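# Place the green-mat cartridge label-up into an empty tray pocket

## Task

Pick up the cartridge resting on the green mat and set it, with its label facing upward, into one of the unoccupied pockets of the tray that already holds some cartridges, then open the gripper to release it.

## Robot and tools

Robot: two identical six-joint arms, left_arm and right_arm, each with a parallel two-finger gripper and a wrist camera (cam_left_wrist and cam_right_wrist, both 616x616, images returned in that order). The arm names are labels only; they do not match the left or right side of any picture.

Frames: all printed hand poses share one scene frame with its origin on the table top between the arms, +x pointing out over the table, +z up, and left_arm on the +y side. Bases: left_arm at (-0.050, +0.304, 0) m with quat_wxyz (+0.995, 0, 0, -0.100); right_arm at (-0.009, -0.244, 0) m with quat_wxyz (+1.000, 0, 0, -0.002). The gripper's fingers extend along its local +z and close along its local y. end_effector_position is the point midway between the finger pads, roughly 1 cm short of the tips. Printed hand positions may be somewhat wrong, more so when the arm is stretched out.

Command row: every motion command uses rows of 14 numbers, one list covering both arms even if only one moves: left_arm waist, shoulder, elbow, wrist pitch, wrist yaw, wrist roll, opening, then the same seven for right_arm. The six joint values are absolute target angles in radians (same convention as the Joint positions line), not offsets. Stated ranges per arm: waist -2.618 to 3.054, shoulder 0.000 to 3.142, elbow 0.000 to 3.142, wrist pitch -1.571 to 1.571, wrist yaw -1.571 to 1.571, wrist roll -2.094 to 2.094. True ends may differ by up to 0.036 rad; a target beyond that margin and farther out than the current angle gets the call rejected, while a target past the real end is clipped there and reported as "joint sent to its limit" (absence of that line does not prove more room). Opening is a scale from -1 (closed) to +1 (fully open, pads 0.094 m apart); between the extremes the fingers go to where grip_measured would equal the number sent.

Tools:
- execute_actions(actions): a list of actions; each action is a table of up to 15 rows, one row per 1/30 s step; if fewer than 15 rows, the last row repeats for the remaining steps. An empty list just reports state and images.
- move(target, speed, blocking): target is one 14-number row of absolute joint angles plus openings. All joints travel so they finish together, so the hand follows a curve. speed (rad/s, 0.01 to 2, default 0.5) caps the joint with the longest travel. Paths last 0.5 to 10 s; longer ones stop short. Openings are sent at once. Moves do not avoid obstacles or the other arm. blocking=false returns after 0.5 s while motion continues; until a result shows the move ended, other moves and execute_actions are refused, so use wait or stop. The extra "move:" line reports the ending (done, off_target, moving, held, fault), limits=held or limits=none, and each arm's joint farthest from target.
- wait(seconds): 0 to 10; arms keep their last command; returns early if a running move finishes.
- stop(): brakes a running move; needs room, more when fast; fingers keep moving.
- zoom_image(camera, region): region [x0, y0, x1, y1] in pixels of that camera's latest image, top-left origin, at most 504x504.
- read_manual(section): licence texts only.
- finished_scene(scene): give the current scene's number; ends it irreversibly after the last command is held and reports success.

Motion limits: each step, a joint's driven target stays within a lead of its measured angle (waist 0.202, shoulder 0.258, elbow 0.238, wrist pitch 0.573, wrist yaw and roll 0.522 rad), and targets that would move the hand over 70 mm from where it is are scaled back. So large jumps need several actions; an unfinished motion may not complete by waiting, so resend the remainder. To keep a joint still, resend its value from "Joint targets". "joint command not followed" means a clearance check altered that arm's joint targets; the rest of the row still ran.

Result lines: the state line gives each hand's position (m) and quat_wxyz. Joint positions and Joint velocities list each arm's six joints in the order above, then pad gap (m, m/s). grip_measured shows the finger opening on the command scale; each gripper may read off by about 1 mm, consistently.

Gripping: to hold the cartridge, keep commanding an opening below grip_measured; about 0.03 below holds firmly, smaller gaps hold gently. Pad force tops out around 50-62 N, less on thin parts, with a brief spike on first contact. Faster moves and targets set deeper past a contact push harder; avoid both. Brief outside tugs on the held part or nudges on loose items can happen.

Avoid: dropping or slipping the cartridge, slamming or hard pushes, arms colliding or pressing each other, and anything leaving the table (that fails). A FAULT line means an arm stopped. Holding loads heats motors: MOTOR HOT from 75 °C, a 10 s stop at 90 °C, and at 100 °C the arm goes limp and falls, so don't hold loads longer than needed. Finish by opening the gripper with the cartridge seated label-up, then call finished_scene.

Each tool is called as a command line: name --argument value for each argument, lists and objects as JSON in quotes; but a table of rows of numbers goes row by row, as --pt "numbers of a row", without its own name.

## Session

execute_actions --actions '[]'

Scene clock: 0.00 s.
left_arm: end_effector_position=(+0.2564, -0.0778, +0.0984) grip_measured=+1.000 end_effector_quat_wxyz=(+0.080, +0.840, +0.535, +0.032) | right_arm: end_effector_position=(+0.3361, -0.3617, +0.1298) grip_measured=+1.000 end_effector_quat_wxyz=(+0.076, +0.243, +0.958, +0.128)
Joint names: [waist, shoulder, elbow, wrist pitch, wrist yaw, wrist roll]
Joint positions: left_arm=[-0.714  2.309  2.185 -1.281 -0.05   1.096  0.094] | right_arm=[-0.466  1.825  1.568 -1.22  -0.284  0.041  0.094]
Joint velocities: left_arm=[-0.002 -0.002 -0.007 -0.022  0.022 -0.037  0.   ] | right_arm=[-0.007  0.007  0.012 -0.081 -0.081  0.037  0.   ]
Joint targets: left_arm=[-0.714 2.286 2.199 -1.279 -0.040 1.095] | right_arm=[-0.466 1.818 1.575 -1.221 -0.289 0.040]

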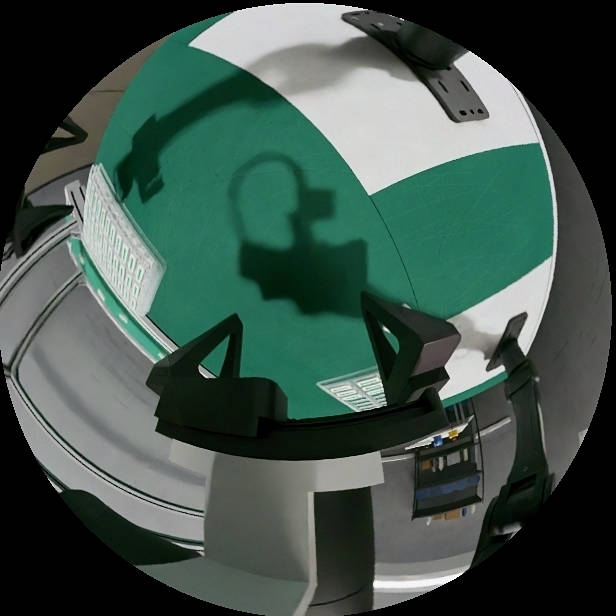

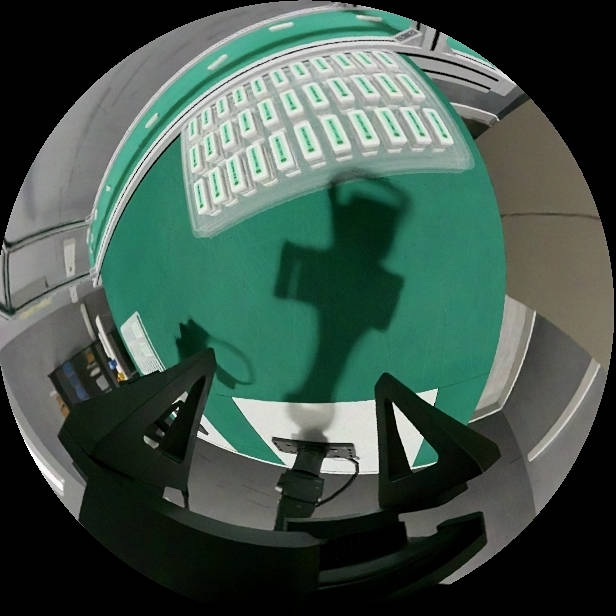

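zoom_image --camera "cam_right_wrist" --region '[60, 260, 280, 480]'

move --target '[-0.15,1.5,1.6,-1.5,0,0,1,-0.466,1.818,1.575,-1.221,-0.289,0.04,1]' --speed 1.0

Region (60, 260, 280, 480) of cam_right_wrist's 616x616 image, scaled by 2.291, with more detail than that image has.

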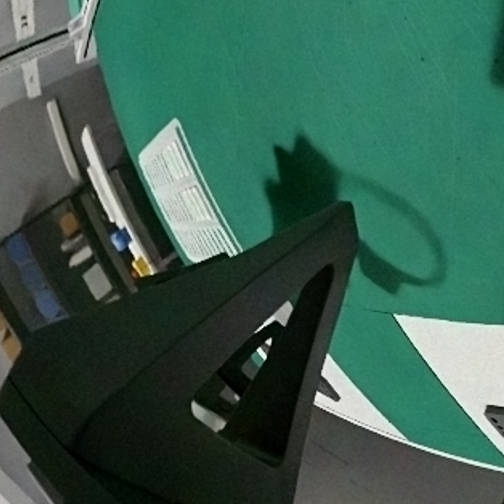

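Scene clock: 12.77 s.
left_arm: end_effector_position=(+0.2170, +0.2080, +0.2181) grip_measured=+1.000 end_effector_quat_wxyz=(+0.077, +0.179, +0.981, -0.008) | right_arm: end_effector_position=(+0.3361, -0.3617, +0.1298) grip_measured=+1.000 end_effector_quat_wxyz=(+0.076, +0.243, +0.958, +0.128)
Joint names: [waist, shoulder, elbow, wrist pitch, wrist yaw, wrist roll]
Joint positions: left_arm=[-0.154  1.519  1.607 -1.504 -0.011  0.007  0.094] | right_arm=[-0.466  1.825  1.568 -1.22  -0.284  0.041  0.094]
Joint velocities: left_arm=[-0.032  0.002 -0.002 -0.007 -0.022  0.022  0.   ] | right_arm=[ 0.007 -0.007 -0.007  0.051 -0.007  0.022  0.   ]
Joint targets: left_arm=[-0.150 1.500 1.600 -1.500 0.000 -0.000] | right_arm=[-0.466 1.818 1.575 -1.221 -0.289 0.040]
move: done; limits=none; left_arm: farthest joint: the shoulder, 0.019 radians from its target (0.809 radians at the start); right_arm: farthest joint: the shoulder, 0.007 radians from its target (0.007 radians at the start)

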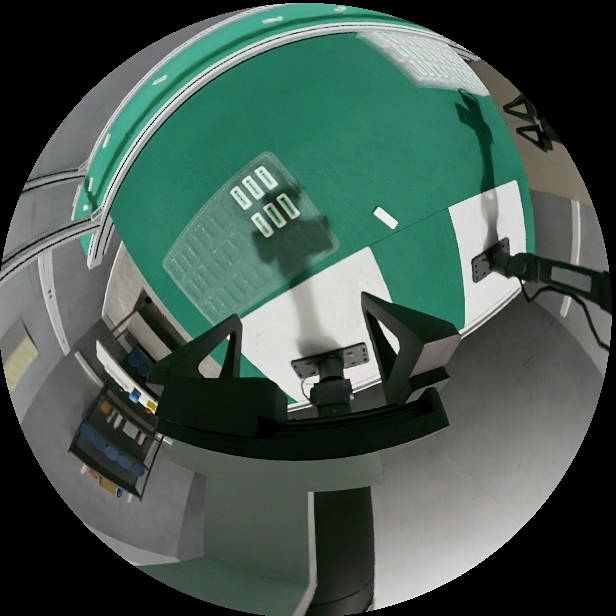

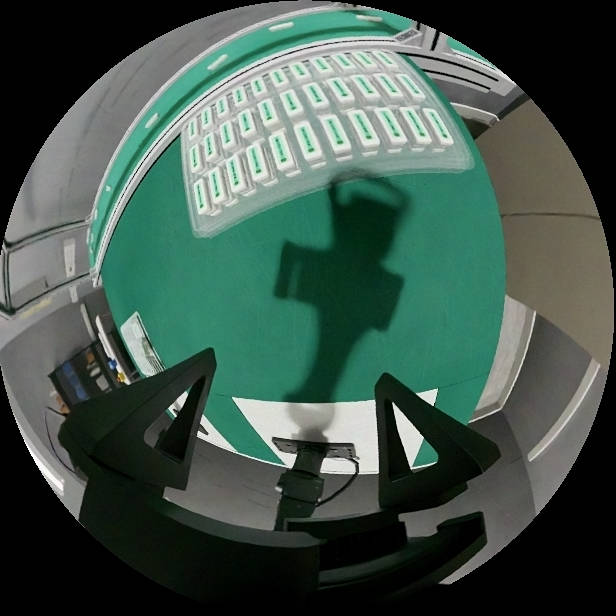

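zoom_image --camera "cam_left_wrist" --region '[345, 180, 425, 260]'

zoom_image --camera "cam_left_wrist" --region '[155, 140, 355, 340]'

Region (345, 180, 425, 260) of cam_left_wrist's 616x616 image, scaled by 6.300, with more detail than that image has.

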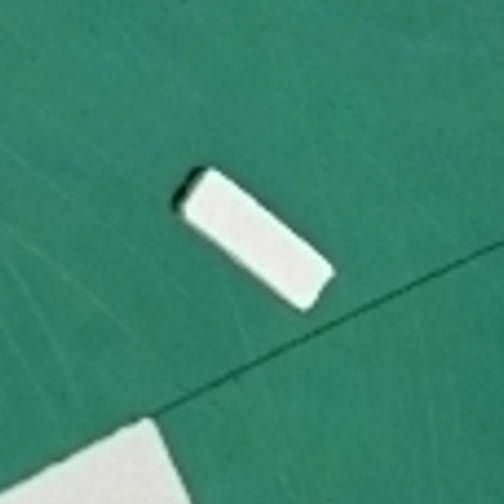

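Region (155, 140, 355, 340) of cam_left_wrist's 616x616 image, scaled by 2.520, with more detail than that image has.

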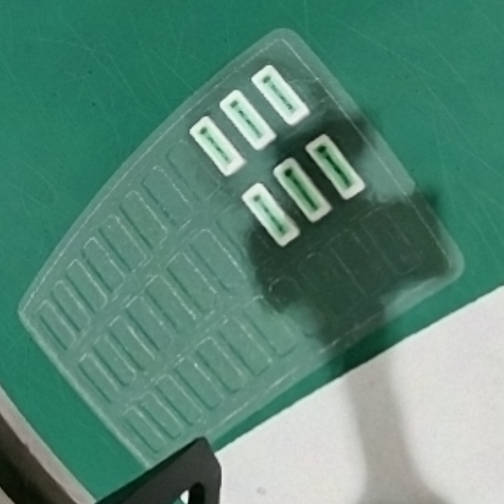

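move --target '[0.6,1.5,1.6,-1.5,0,0,1,1.0,1.93,1.735,-1.35,0,-1.0,1]' --speed 1.0

Scene clock: 37.17 s.
left_arm: end_effector_position=(+0.2110, +0.4148, +0.2181) grip_measured=+1.000 end_effector_quat_wxyz=(+0.075, -0.193, +0.978, +0.019) | right_arm: end_effector_position=(+0.1879, +0.0695, +0.1279) grip_measured=+1.000 end_effector_quat_wxyz=(-0.018, +0.840, -0.542, -0.003)
Joint names: [waist, shoulder, elbow, wrist pitch, wrist yaw, wrist roll]
Joint positions: left_arm=[ 0.596  1.519  1.607 -1.504 -0.008  0.006  0.094] | right_arm=[ 1.007  1.916  1.712 -1.332 -0.006 -0.992  0.094]
Joint velocities: left_arm=[-0.002 -0.027 -0.002 -0.007 -0.037 -0.022  0.   ] | right_arm=[ 0.002 -0.027  0.022 -0.066  0.037  0.007  0.   ]
Joint targets: left_arm=[0.600 1.500 1.600 -1.500 -0.000 0.000] | right_arm=[1.000 1.930 1.735 -1.350 0.000 -1.000]
move: off_target (right_arm); limits=none; left_arm: farthest joint: the shoulder, 0.019 radians from its target (0.019 radians at the start); right_arm: farthest joint: the elbow, 0.023 radians from its target (0.167 radians at the start)

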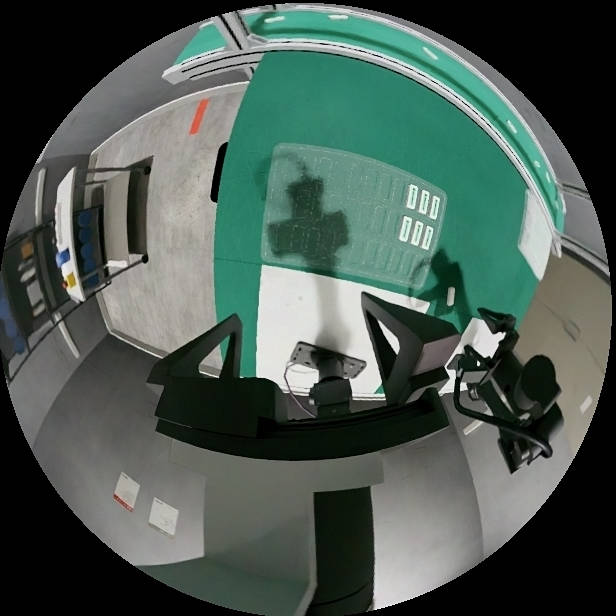

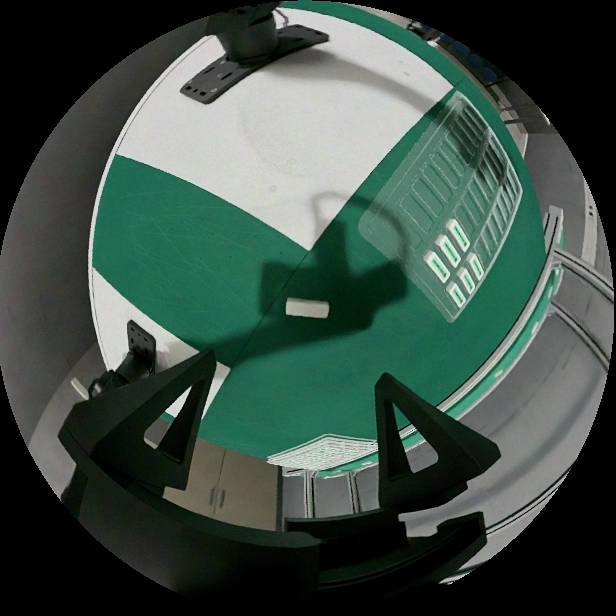

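zoom_image --camera "cam_right_wrist" --region '[250, 260, 370, 380]'

zoom_image --camera "cam_left_wrist" --region '[400, 240, 540, 380]'

Region (250, 260, 370, 380) of cam_right_wrist's 616x616 image, scaled by 4.200, with more detail than that image has.

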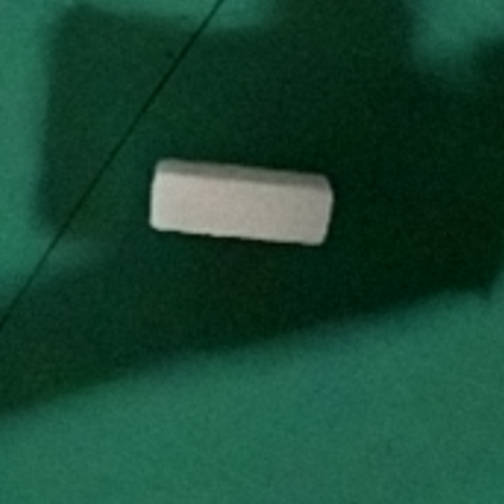

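Region (400, 240, 540, 380) of cam_left_wrist's 616x616 image, scaled by 3.600, with more detail than that image has.

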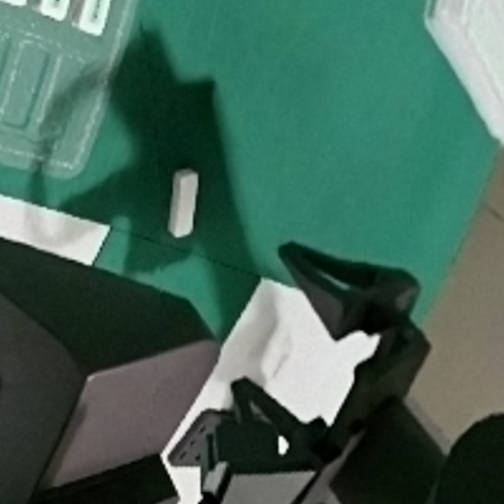

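move --target '[0.6,1.5,1.6,-1.5,0,0,1,1.0,1.98,1.52,-1.12,0,-1.03,1]' --speed 0.5

Scene clock: 44.20 s.
left_arm: end_effector_position=(+0.2110, +0.4148, +0.2181) grip_measured=+1.000 end_effector_quat_wxyz=(+0.075, -0.193, +0.978, +0.019) | right_arm: end_effector_position=(+0.1864, +0.0669, +0.0590) grip_measured=+1.000 end_effector_quat_wxyz=(+0.008, +0.848, -0.530, -0.003)
Joint names: [waist, shoulder, elbow, wrist pitch, wrist yaw, wrist roll]
Joint positions: left_arm=[ 0.596  1.519  1.607 -1.504 -0.008  0.006  0.094] | right_arm=[ 1.007  1.978  1.523 -1.131 -0.006 -1.022  0.094]
Joint velocities: left_arm=[ 0.012  0.002 -0.017 -0.066 -0.037  0.051  0.   ] | right_arm=[-0.007 -0.012  0.002  0.007 -0.007 -0.007  0.   ]
Joint targets: left_arm=[0.600 1.500 1.600 -1.500 0.000 -0.000] | right_arm=[1.000 1.980 1.520 -1.120 -0.000 -1.030]
move: done; limits=none; left_arm: farthest joint: the shoulder, 0.019 radians from its target (0.019 radians at the start); right_arm: farthest joint: the wrist pitch, 0.011 radians from its target (0.212 radians at the start)

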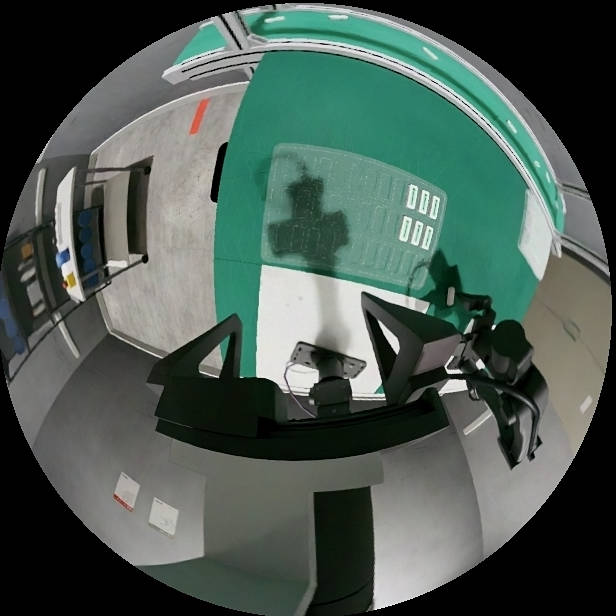

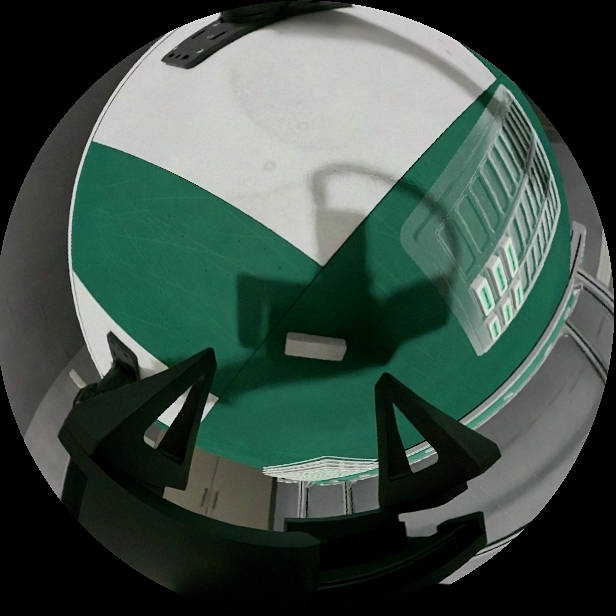

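move --target '[0.6,1.5,1.6,-1.5,0,0,1,0.988,2.027,1.472,-1.008,0,-1.04,1]' --speed 0.3

zoom_image --camera "cam_right_wrist" --region '[170, 280, 430, 480]'

Scene clock: 49.63 s.
left_arm: end_effector_position=(+0.2110, +0.4148, +0.2181) grip_measured=+1.000 end_effector_quat_wxyz=(+0.075, -0.193, +0.978, +0.019) | right_arm: end_effector_position=(+0.1964, +0.0739, +0.0337) grip_measured=+1.000 end_effector_quat_wxyz=(-0.006, +0.848, -0.531, -0.003)
Joint names: [waist, shoulder, elbow, wrist pitch, wrist yaw, wrist roll]
Joint positions: left_arm=[ 0.596  1.519  1.607 -1.504 -0.008  0.006  0.094] | right_arm=[ 0.995  2.019  1.479 -1.019 -0.005 -1.032  0.094]
Joint velocities: left_arm=[-0.017  0.012 -0.002 -0.037  0.022 -0.022  0.   ] | right_arm=[ 0.002 -0.017 -0.017  0.007 -0.066  0.022  0.   ]
Joint targets: left_arm=[0.600 1.500 1.600 -1.500 -0.000 -0.000] | right_arm=[0.988 2.027 1.472 -1.008 -0.000 -1.040]
move: done; limits=none; left_arm: farthest joint: the shoulder, 0.019 radians from its target (0.019 radians at the start); right_arm: farthest joint: the wrist pitch, 0.011 radians from its target (0.123 radians at the start)

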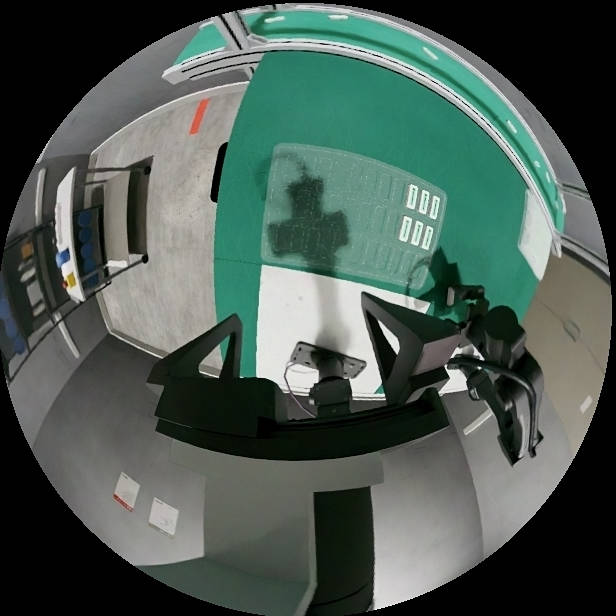

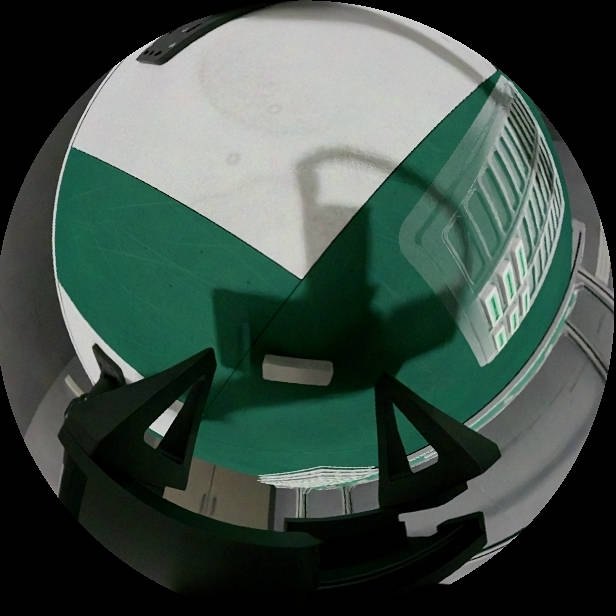

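Region (170, 280, 430, 480) of cam_right_wrist's 616x616 image, scaled by 1.938, with more detail than that image has; it fills the top 388 rows of this view, and the rest is white.

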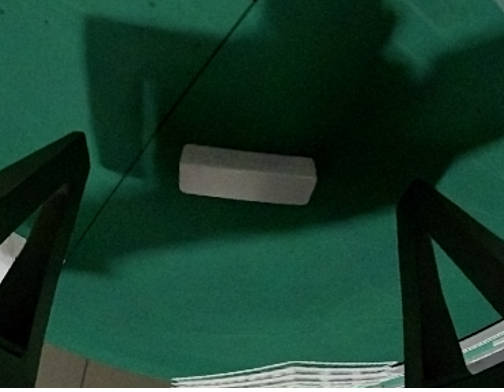

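move --target '[0.6,1.5,1.6,-1.5,0,0,1,0.970,2.043,1.432,-0.963,0,-1.06,1]' --speed 0.1

zoom_image --camera "cam_right_wrist" --region '[170, 280, 430, 480]'

Scene clock: 56.53 s.
left_arm: end_effector_position=(+0.2110, +0.4148, +0.2181) grip_measured=+1.000 end_effector_quat_wxyz=(+0.075, -0.193, +0.978, +0.019) | right_arm: end_effector_position=(+0.2016, +0.0694, +0.0250) grip_measured=+1.000 end_effector_quat_wxyz=(-0.010, +0.848, -0.530, -0.002)
Joint names: [waist, shoulder, elbow, wrist pitch, wrist yaw, wrist roll]
Joint positions: left_arm=[ 0.596  1.519  1.607 -1.504 -0.008  0.006  0.094] | right_arm=[ 0.977  2.019  1.443 -0.974 -0.005 -1.052  0.094]
Joint velocities: left_arm=[-0.012 -0.002 -0.007 -0.007 -0.007 -0.007  0.   ] | right_arm=[ 0.002 -0.002 -0.002 -0.007 -0.066 -0.081  0.   ]
Joint targets: left_arm=[0.600 1.500 1.600 -1.500 0.000 0.000] | right_arm=[0.970 2.043 1.432 -0.963 -0.000 -1.060]
move: off_target (right_arm); limits=none; left_arm: farthest joint: the shoulder, 0.019 radians from its target (0.019 radians at the start); right_arm: farthest joint: the shoulder, 0.024 radians from its target (0.024 radians at the start)

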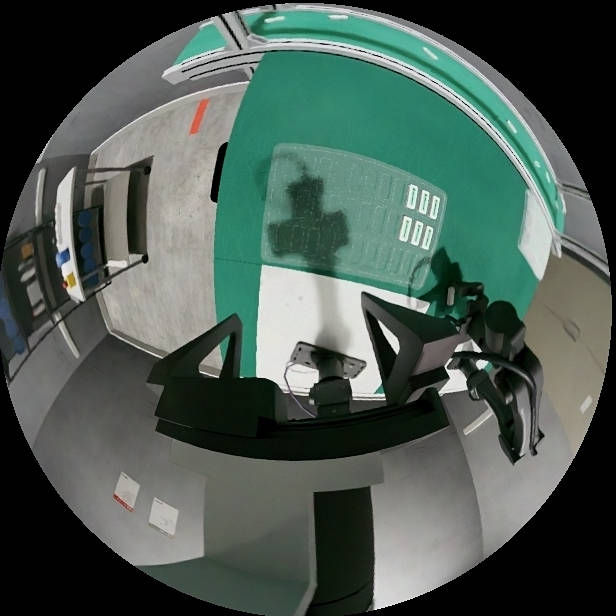

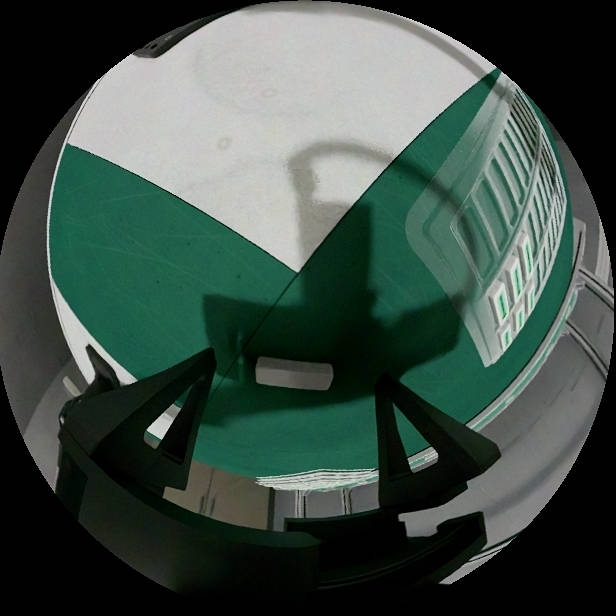

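Region (170, 280, 430, 480) of cam_right_wrist's 616x616 image, scaled by 1.938, with more detail than that image has; it fills the top 388 rows of this view, and the rest is white.

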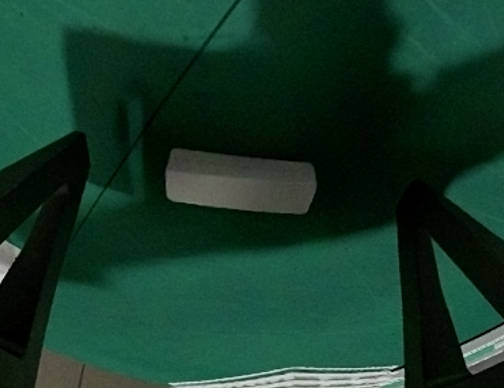

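move --target '[0.6,1.5,1.6,-1.5,0,0,1,0.958,2.06,1.432,-0.963,0,-1.07,0.5]' --speed 0.1

zoom_image --camera "cam_right_wrist" --region '[170, 280, 430, 480]'

Scene clock: 59.80 s.
left_arm: end_effector_position=(+0.2110, +0.4148, +0.2181) grip_measured=+1.000 end_effector_quat_wxyz=(+0.075, -0.193, +0.978, +0.019) | right_arm: end_effector_position=(+0.2040, +0.0647, +0.0144) grip_measured=+0.502 end_effector_quat_wxyz=(+0.004, +0.848, -0.531, -0.003)
Joint names: [waist, shoulder, elbow, wrist pitch, wrist yaw, wrist roll]
Joint positions: left_arm=[ 0.596  1.519  1.607 -1.504 -0.008  0.006  0.094] | right_arm=[ 0.965  2.049  1.443 -0.973 -0.005 -1.062  0.071]
Joint velocities: left_arm=[-0.017  0.007  0.002 -0.022  0.037 -0.051  0.   ] | right_arm=[ 0.017 -0.007 -0.002  0.11   0.007  0.037 -0.001]
Joint targets: left_arm=[0.600 1.500 1.600 -1.500 -0.000 -0.000] | right_arm=[0.958 2.060 1.432 -0.963 0.000 -1.070]
move: done; limits=none; left_arm: farthest joint: the shoulder, 0.019 radians from its target (0.019 radians at the start); right_arm: farthest joint: the shoulder, 0.011 radians from its target (0.041 radians at the start)

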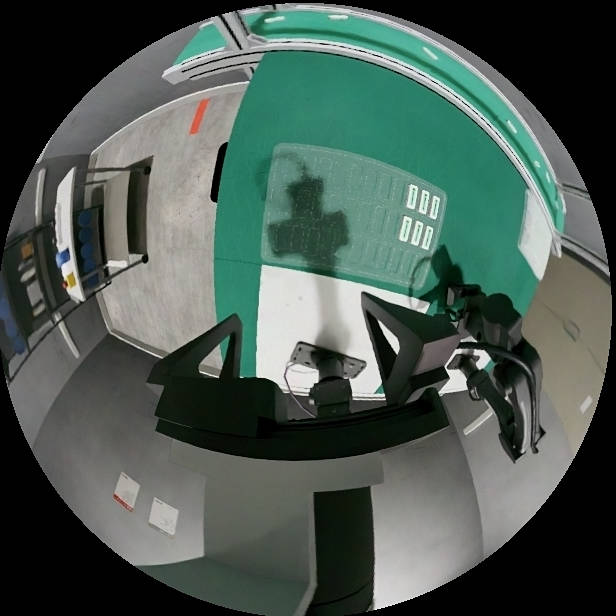

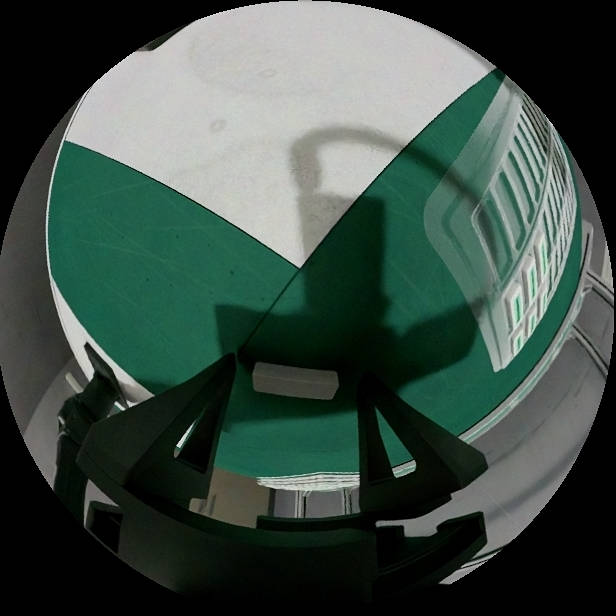

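Region (170, 280, 430, 480) of cam_right_wrist's 616x616 image, scaled by 1.938, with more detail than that image has; it fills the top 388 rows of this view, and the rest is white.

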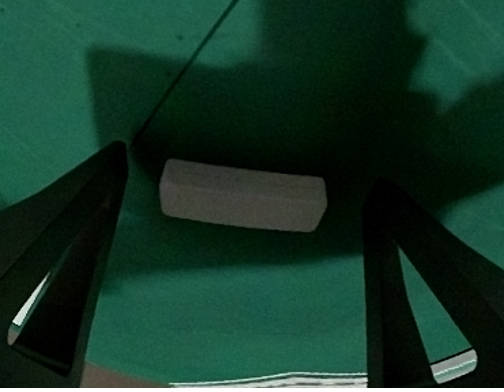

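execute_actions --actions '[[[0.6,1.5,1.6,-1.5,0,0,1,0.945,2.06,1.432,-0.963,0,-1.08,0.3]],[[0.6,1.5,1.6,-1.5,0,0,1,0.945,2.06,1.432,-0.963,0,-1.08,0.15],[0.6,1.5,1.6,-1.5,0,0,1,0.945,2.06,1.432,-0.963,0,-1.08,0.12],[0.6,1.5,1.6,-1.5,0,0,1,0.945,2.06,1.432,-0.963,0,-1.08,0.09],[0.6,1.5,1.6,-1.5,0,0,1,0.945,2.06,1.432,-0.963,0,-1.08,0.06],[0.6,1.5,1.6,-1.5,0,0,1,0.945,2.06,1.432,-0.963,0,-1.08,0.03],[0.6,1.5,1.6,-1.5,0,0,1,0.945,2.06,1.432,-0.963,0,-1.08,0.0],[0.6,1.5,1.6,-1.5,0,0,1,0.945,2.06,1.432,-0.963,0,-1.08,-0.03],[0.6,1.5,1.6,-1.5,0,0,1,0.945,2.06,1.432,-0.963,0,-1.08,-0.06],[0.6,1.5,1.6,-1.5,0,0,1,0.945,2.06,1.432,-0.963,0,-1.08,-0.08]]]'

zoom_image --camera "cam_right_wrist" --region '[170, 280, 430, 480]'

Scene clock: 66.13 s.
left_arm: end_effector_position=(+0.2110, +0.4148, +0.2181) grip_measured=+1.000 end_effector_quat_wxyz=(+0.075, -0.193, +0.978, +0.019) | right_arm: end_effector_position=(+0.2082, +0.0617, +0.0144) grip_measured=-0.049 end_effector_quat_wxyz=(+0.004, +0.847, -0.532, -0.003)
Joint names: [waist, shoulder, elbow, wrist pitch, wrist yaw, wrist roll]
Joint positions: left_arm=[ 0.596  1.519  1.607 -1.504 -0.008  0.006  0.094] | right_arm=[ 0.951  2.049  1.443 -0.973 -0.005 -1.072  0.045]
Joint velocities: left_arm=[-0.042 -0.007 -0.007 -0.066 -0.037  0.007  0.   ] | right_arm=[-0.012  0.002 -0.012  0.007  0.037 -0.007 -0.001]
Joint targets: left_arm=[0.600 1.500 1.600 -1.500 0.000 -0.000] | right_arm=[0.945 2.060 1.432 -0.963 0.000 -1.080]

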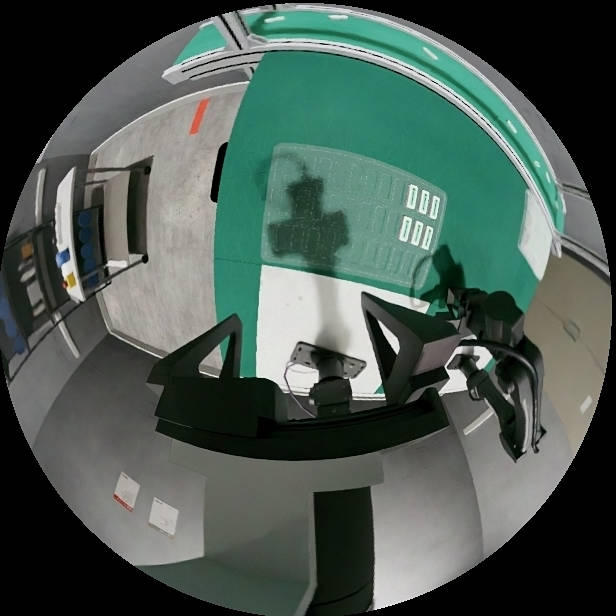

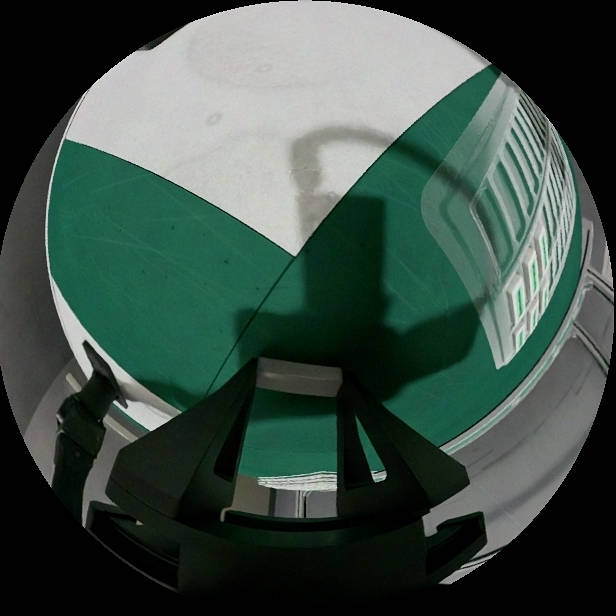

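Region (170, 280, 430, 480) of cam_right_wrist's 616x616 image, scaled by 1.938, with more detail than that image has; it fills the top 388 rows of this view, and the rest is white.

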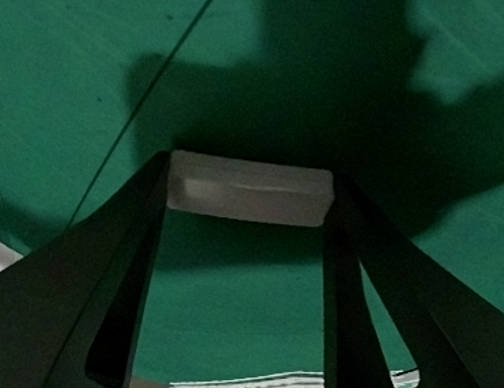

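move --target '[0.0,0.386,0.944,-0.558,0,0,0.0,1.65,0.578,0.906,-0.328,0,-1.571,-0.085]' --speed 0.9

move --target '[-1.296,0.386,0.944,-0.558,0,0,0.0,1.65,0.578,0.906,-0.328,0,-1.571,-0.085]' --speed 1.0

Scene clock: 77.17 s.
left_arm: end_effector_position=(+0.1494, +0.2667, +0.3929) grip_measured=+0.003 end_effector_quat_wxyz=(+0.692, +0.070, +0.715, -0.063) | right_arm: end_effector_position=(-0.0282, +0.0189, +0.3960) grip_measured=-0.049 end_effector_quat_wxyz=(+0.700, -0.713, -0.023, +0.026)
Joint names: [waist, shoulder, elbow, wrist pitch, wrist yaw, wrist roll]
Joint positions: left_arm=[ 0.007  0.4    0.953 -0.586 -0.006  0.006  0.047] | right_arm=[ 1.642  0.594  0.915 -0.34  -0.002 -1.567  0.045]
Joint velocities: left_arm=[ 0.012  0.012 -0.012 -0.022 -0.022 -0.022  0.001] | right_arm=[-0.017 -0.012 -0.002  0.007 -0.037  0.051 -0.002]
Joint targets: left_arm=[0.000 0.386 0.944 -0.558 -0.000 0.000] | right_arm=[1.650 0.578 0.906 -0.328 -0.000 -1.571]
move: off_target (left_arm); limits=none; left_arm: farthest joint: the wrist pitch, 0.028 radians from its target (0.946 radians at the start); right_arm: farthest joint: the shoulder, 0.016 radians from its target (1.471 radians at the start)

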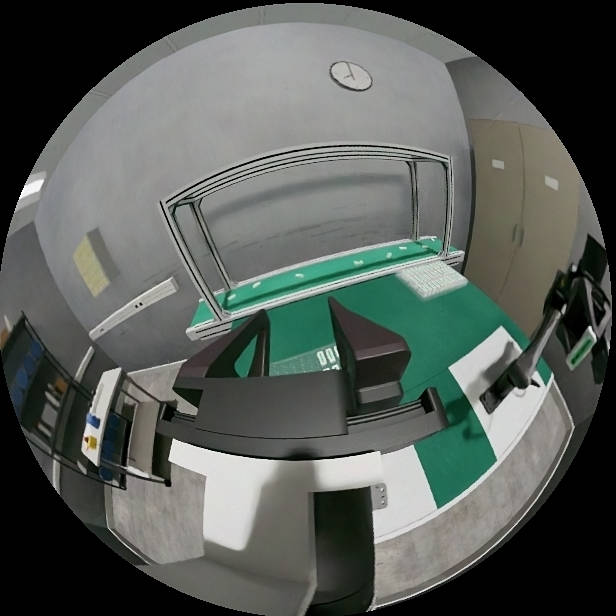

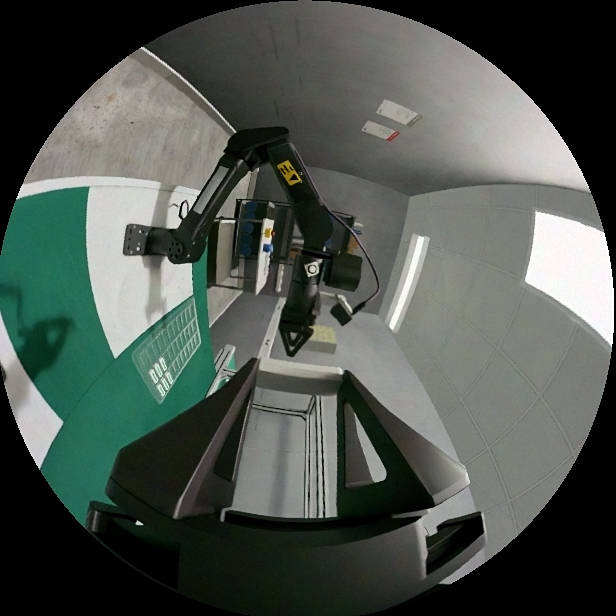

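Scene clock: 78.97 s.
left_arm: end_effector_position=(-0.0320, +0.1020, +0.3931) grip_measured=+0.003 end_effector_quat_wxyz=(+0.513, +0.488, +0.527, -0.470) | right_arm: end_effector_position=(-0.0282, +0.0189, +0.3961) grip_measured=-0.049 end_effector_quat_wxyz=(+0.700, -0.713, -0.023, +0.026)
Joint names: [waist, shoulder, elbow, wrist pitch, wrist yaw, wrist roll]
Joint positions: left_arm=[-1.289  0.4    0.953 -0.585 -0.002  0.006  0.047] | right_arm=[ 1.642  0.594  0.915 -0.34  -0.002 -1.567  0.045]
Joint velocities: left_arm=[ 0.002 -0.007 -0.012  0.007 -0.037 -0.051 -0.001] | right_arm=[ 0.007  0.012 -0.017  0.066  0.022 -0.051 -0.   ]
Joint targets: left_arm=[-1.296 0.386 0.944 -0.558 0.000 -0.000] | right_arm=[1.650 0.578 0.906 -0.328 0.000 -1.571]
move: off_target (left_arm); limits=none; left_arm: farthest joint: the wrist pitch, 0.027 radians from its target (0.028 radians at the start); right_arm: farthest joint: the shoulder, 0.016 radians from its target (0.016 radians at the start)

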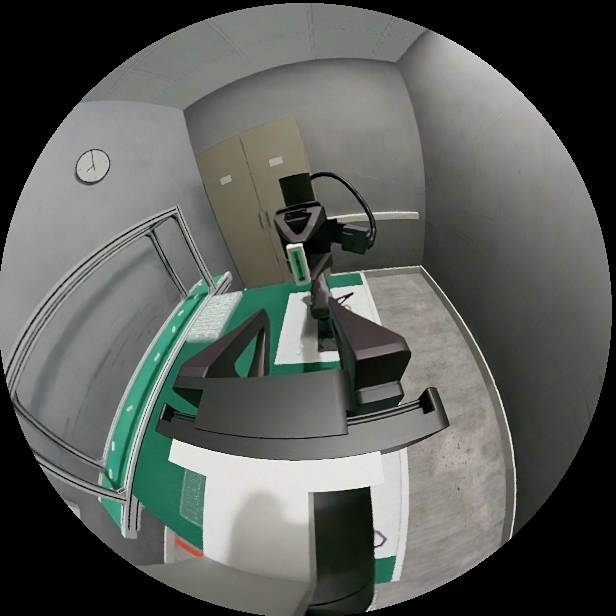

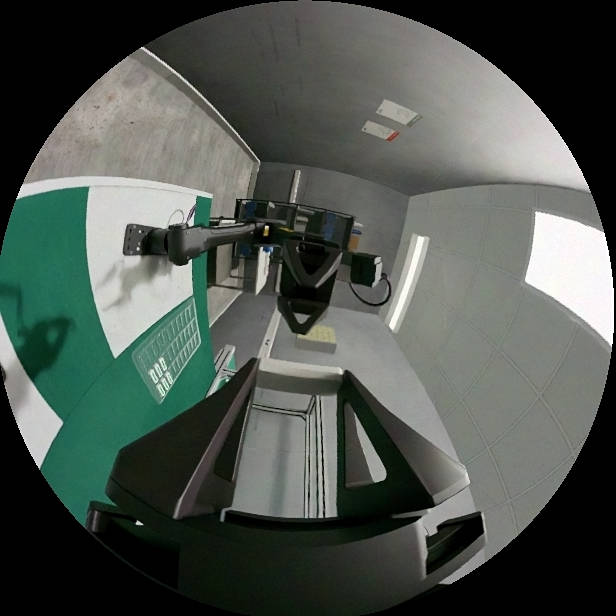

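move --target '[-1.305,0.538,0.866,-0.303,0,0,0.0,1.65,0.578,0.906,-0.328,0,-1.571,-0.085]' --speed 0.4

zoom_image --camera "cam_left_wrist" --region '[220, 200, 400, 380]'

zoom_image --camera "cam_right_wrist" --region '[200, 240, 400, 440]'

Scene clock: 84.43 s.
left_arm: end_effector_position=(-0.0303, +0.0534, +0.3935) grip_measured=+0.003 end_effector_quat_wxyz=(+0.523, +0.480, +0.513, -0.483) | right_arm: end_effector_position=(-0.0282, +0.0189, +0.3962) grip_measured=-0.049 end_effector_quat_wxyz=(+0.700, -0.713, -0.023, +0.026)
Joint names: [waist, shoulder, elbow, wrist pitch, wrist yaw, wrist roll]
Joint positions: left_arm=[-1.298  0.527  0.87  -0.33  -0.002  0.006  0.047] | right_arm=[ 1.642  0.594  0.915 -0.339 -0.002 -1.567  0.045]
Joint velocities: left_arm=[-0.027 -0.022 -0.002 -0.007 -0.051 -0.007  0.   ] | right_arm=[ 0.007 -0.002  0.027  0.081  0.022 -0.007  0.   ]
Joint targets: left_arm=[-1.305 0.538 0.866 -0.303 0.000 -0.000] | right_arm=[1.650 0.578 0.906 -0.328 -0.000 -1.571]
move: off_target (left_arm); limits=none; left_arm: farthest joint: the wrist pitch, 0.027 radians from its target (0.282 radians at the start); right_arm: farthest joint: the shoulder, 0.016 radians from its target (0.016 radians at the start)

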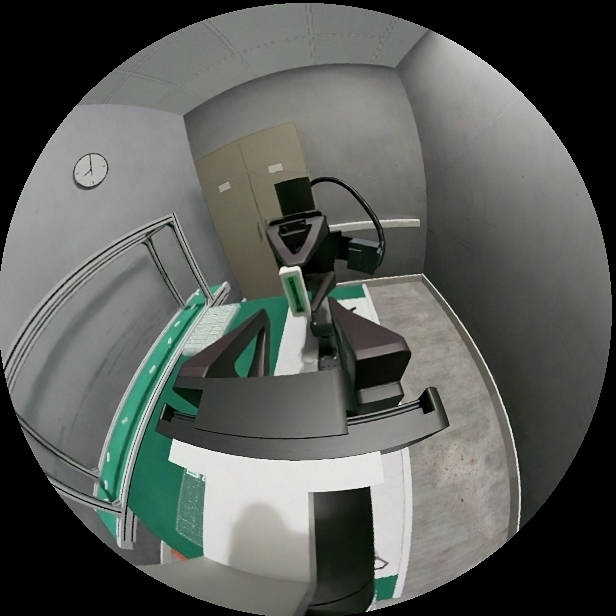

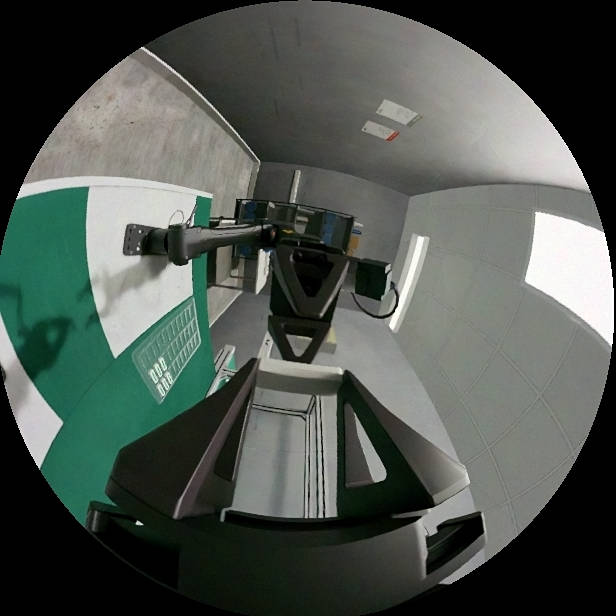

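Region (220, 200, 400, 380) of cam_left_wrist's 616x616 image, scaled by 2.800, with more detail than that image has.

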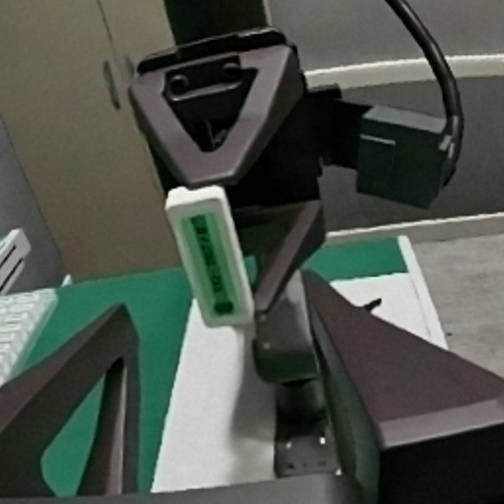

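Region (200, 240, 400, 440) of cam_right_wrist's 616x616 image, scaled by 2.520, with more detail than that image has.

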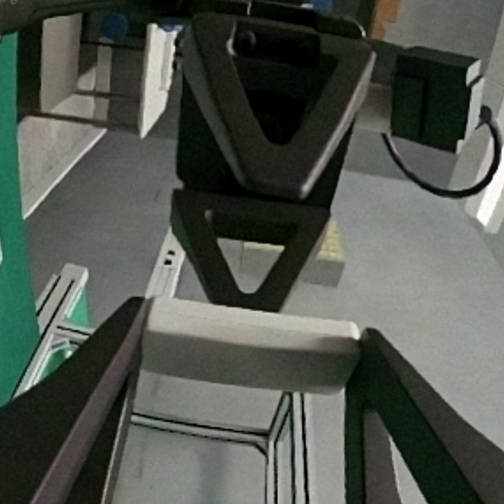

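move --target '[-1.305,0.601,0.866,-0.24,0,0,-0.35,1.65,0.578,0.906,-0.328,0,-1.571,-0.085]' --speed 0.15

zoom_image --camera "cam_left_wrist" --region '[220, 200, 400, 380]'

zoom_image --camera "cam_right_wrist" --region '[200, 240, 400, 440]'

Scene clock: 89.00 s.
left_arm: end_effector_position=(-0.0291, +0.0366, +0.3946) grip_measured=-0.347 end_effector_quat_wxyz=(+0.523, +0.479, +0.513, -0.483) | right_arm: end_effector_position=(-0.0282, +0.0189, +0.3962) grip_measured=-0.049 end_effector_quat_wxyz=(+0.700, -0.713, -0.023, +0.026)
Joint names: [waist, shoulder, elbow, wrist pitch, wrist yaw, wrist roll]
Joint positions: left_arm=[-1.298  0.589  0.87  -0.267 -0.002  0.006  0.031] | right_arm=[ 1.642  0.594  0.915 -0.339 -0.002 -1.567  0.045]
Joint velocities: left_arm=[ 0.007  0.007 -0.002 -0.007  0.051 -0.022 -0.001] | right_arm=[ 0.002 -0.002  0.002 -0.081 -0.051 -0.037  0.   ]
Joint targets: left_arm=[-1.305 0.601 0.866 -0.240 -0.000 -0.000] | right_arm=[1.650 0.578 0.906 -0.328 0.000 -1.571]
move: off_target (left_arm); limits=none; left_arm: farthest joint: the wrist pitch, 0.027 radians from its target (0.090 radians at the start); right_arm: farthest joint: the shoulder, 0.016 radians from its target (0.016 radians at the start)

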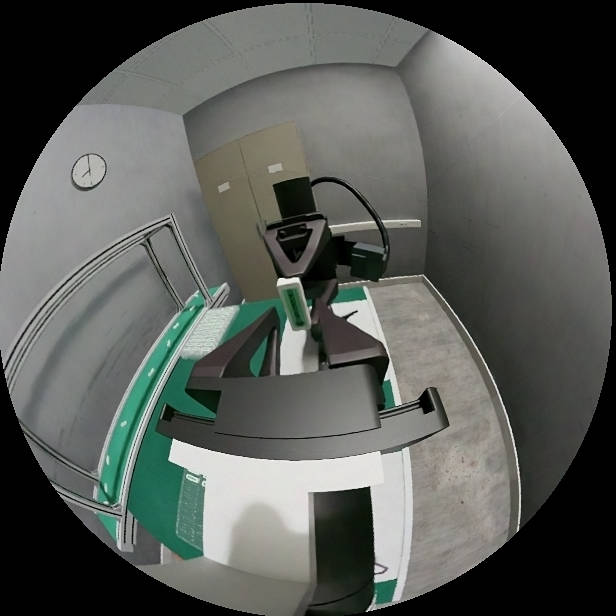

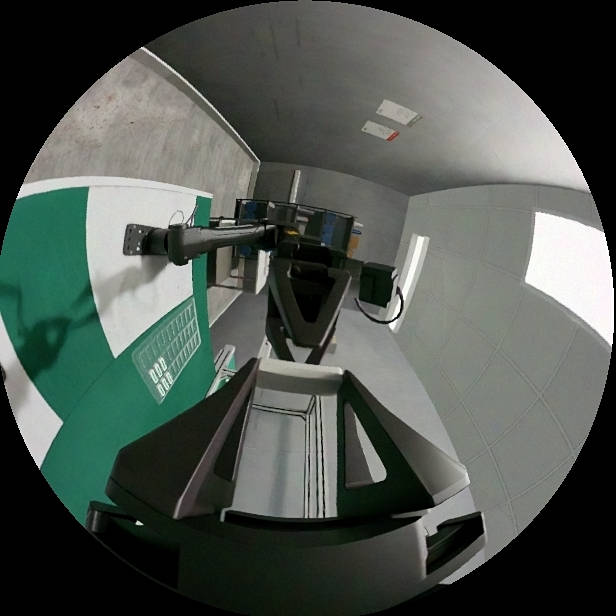

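Region (220, 200, 400, 380) of cam_left_wrist's 616x616 image, scaled by 2.800, with more detail than that image has.

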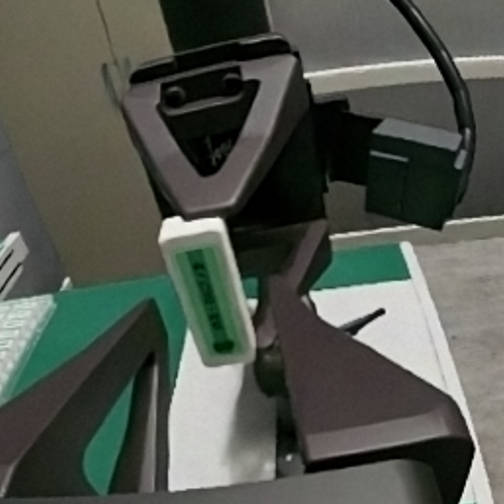

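Region (200, 240, 400, 440) of cam_right_wrist's 616x616 image, scaled by 2.520, with more detail than that image has.

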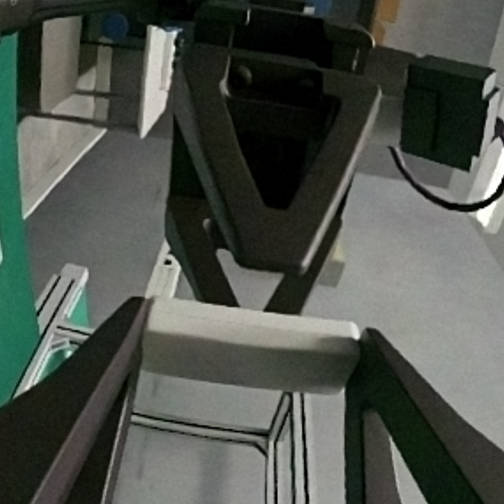

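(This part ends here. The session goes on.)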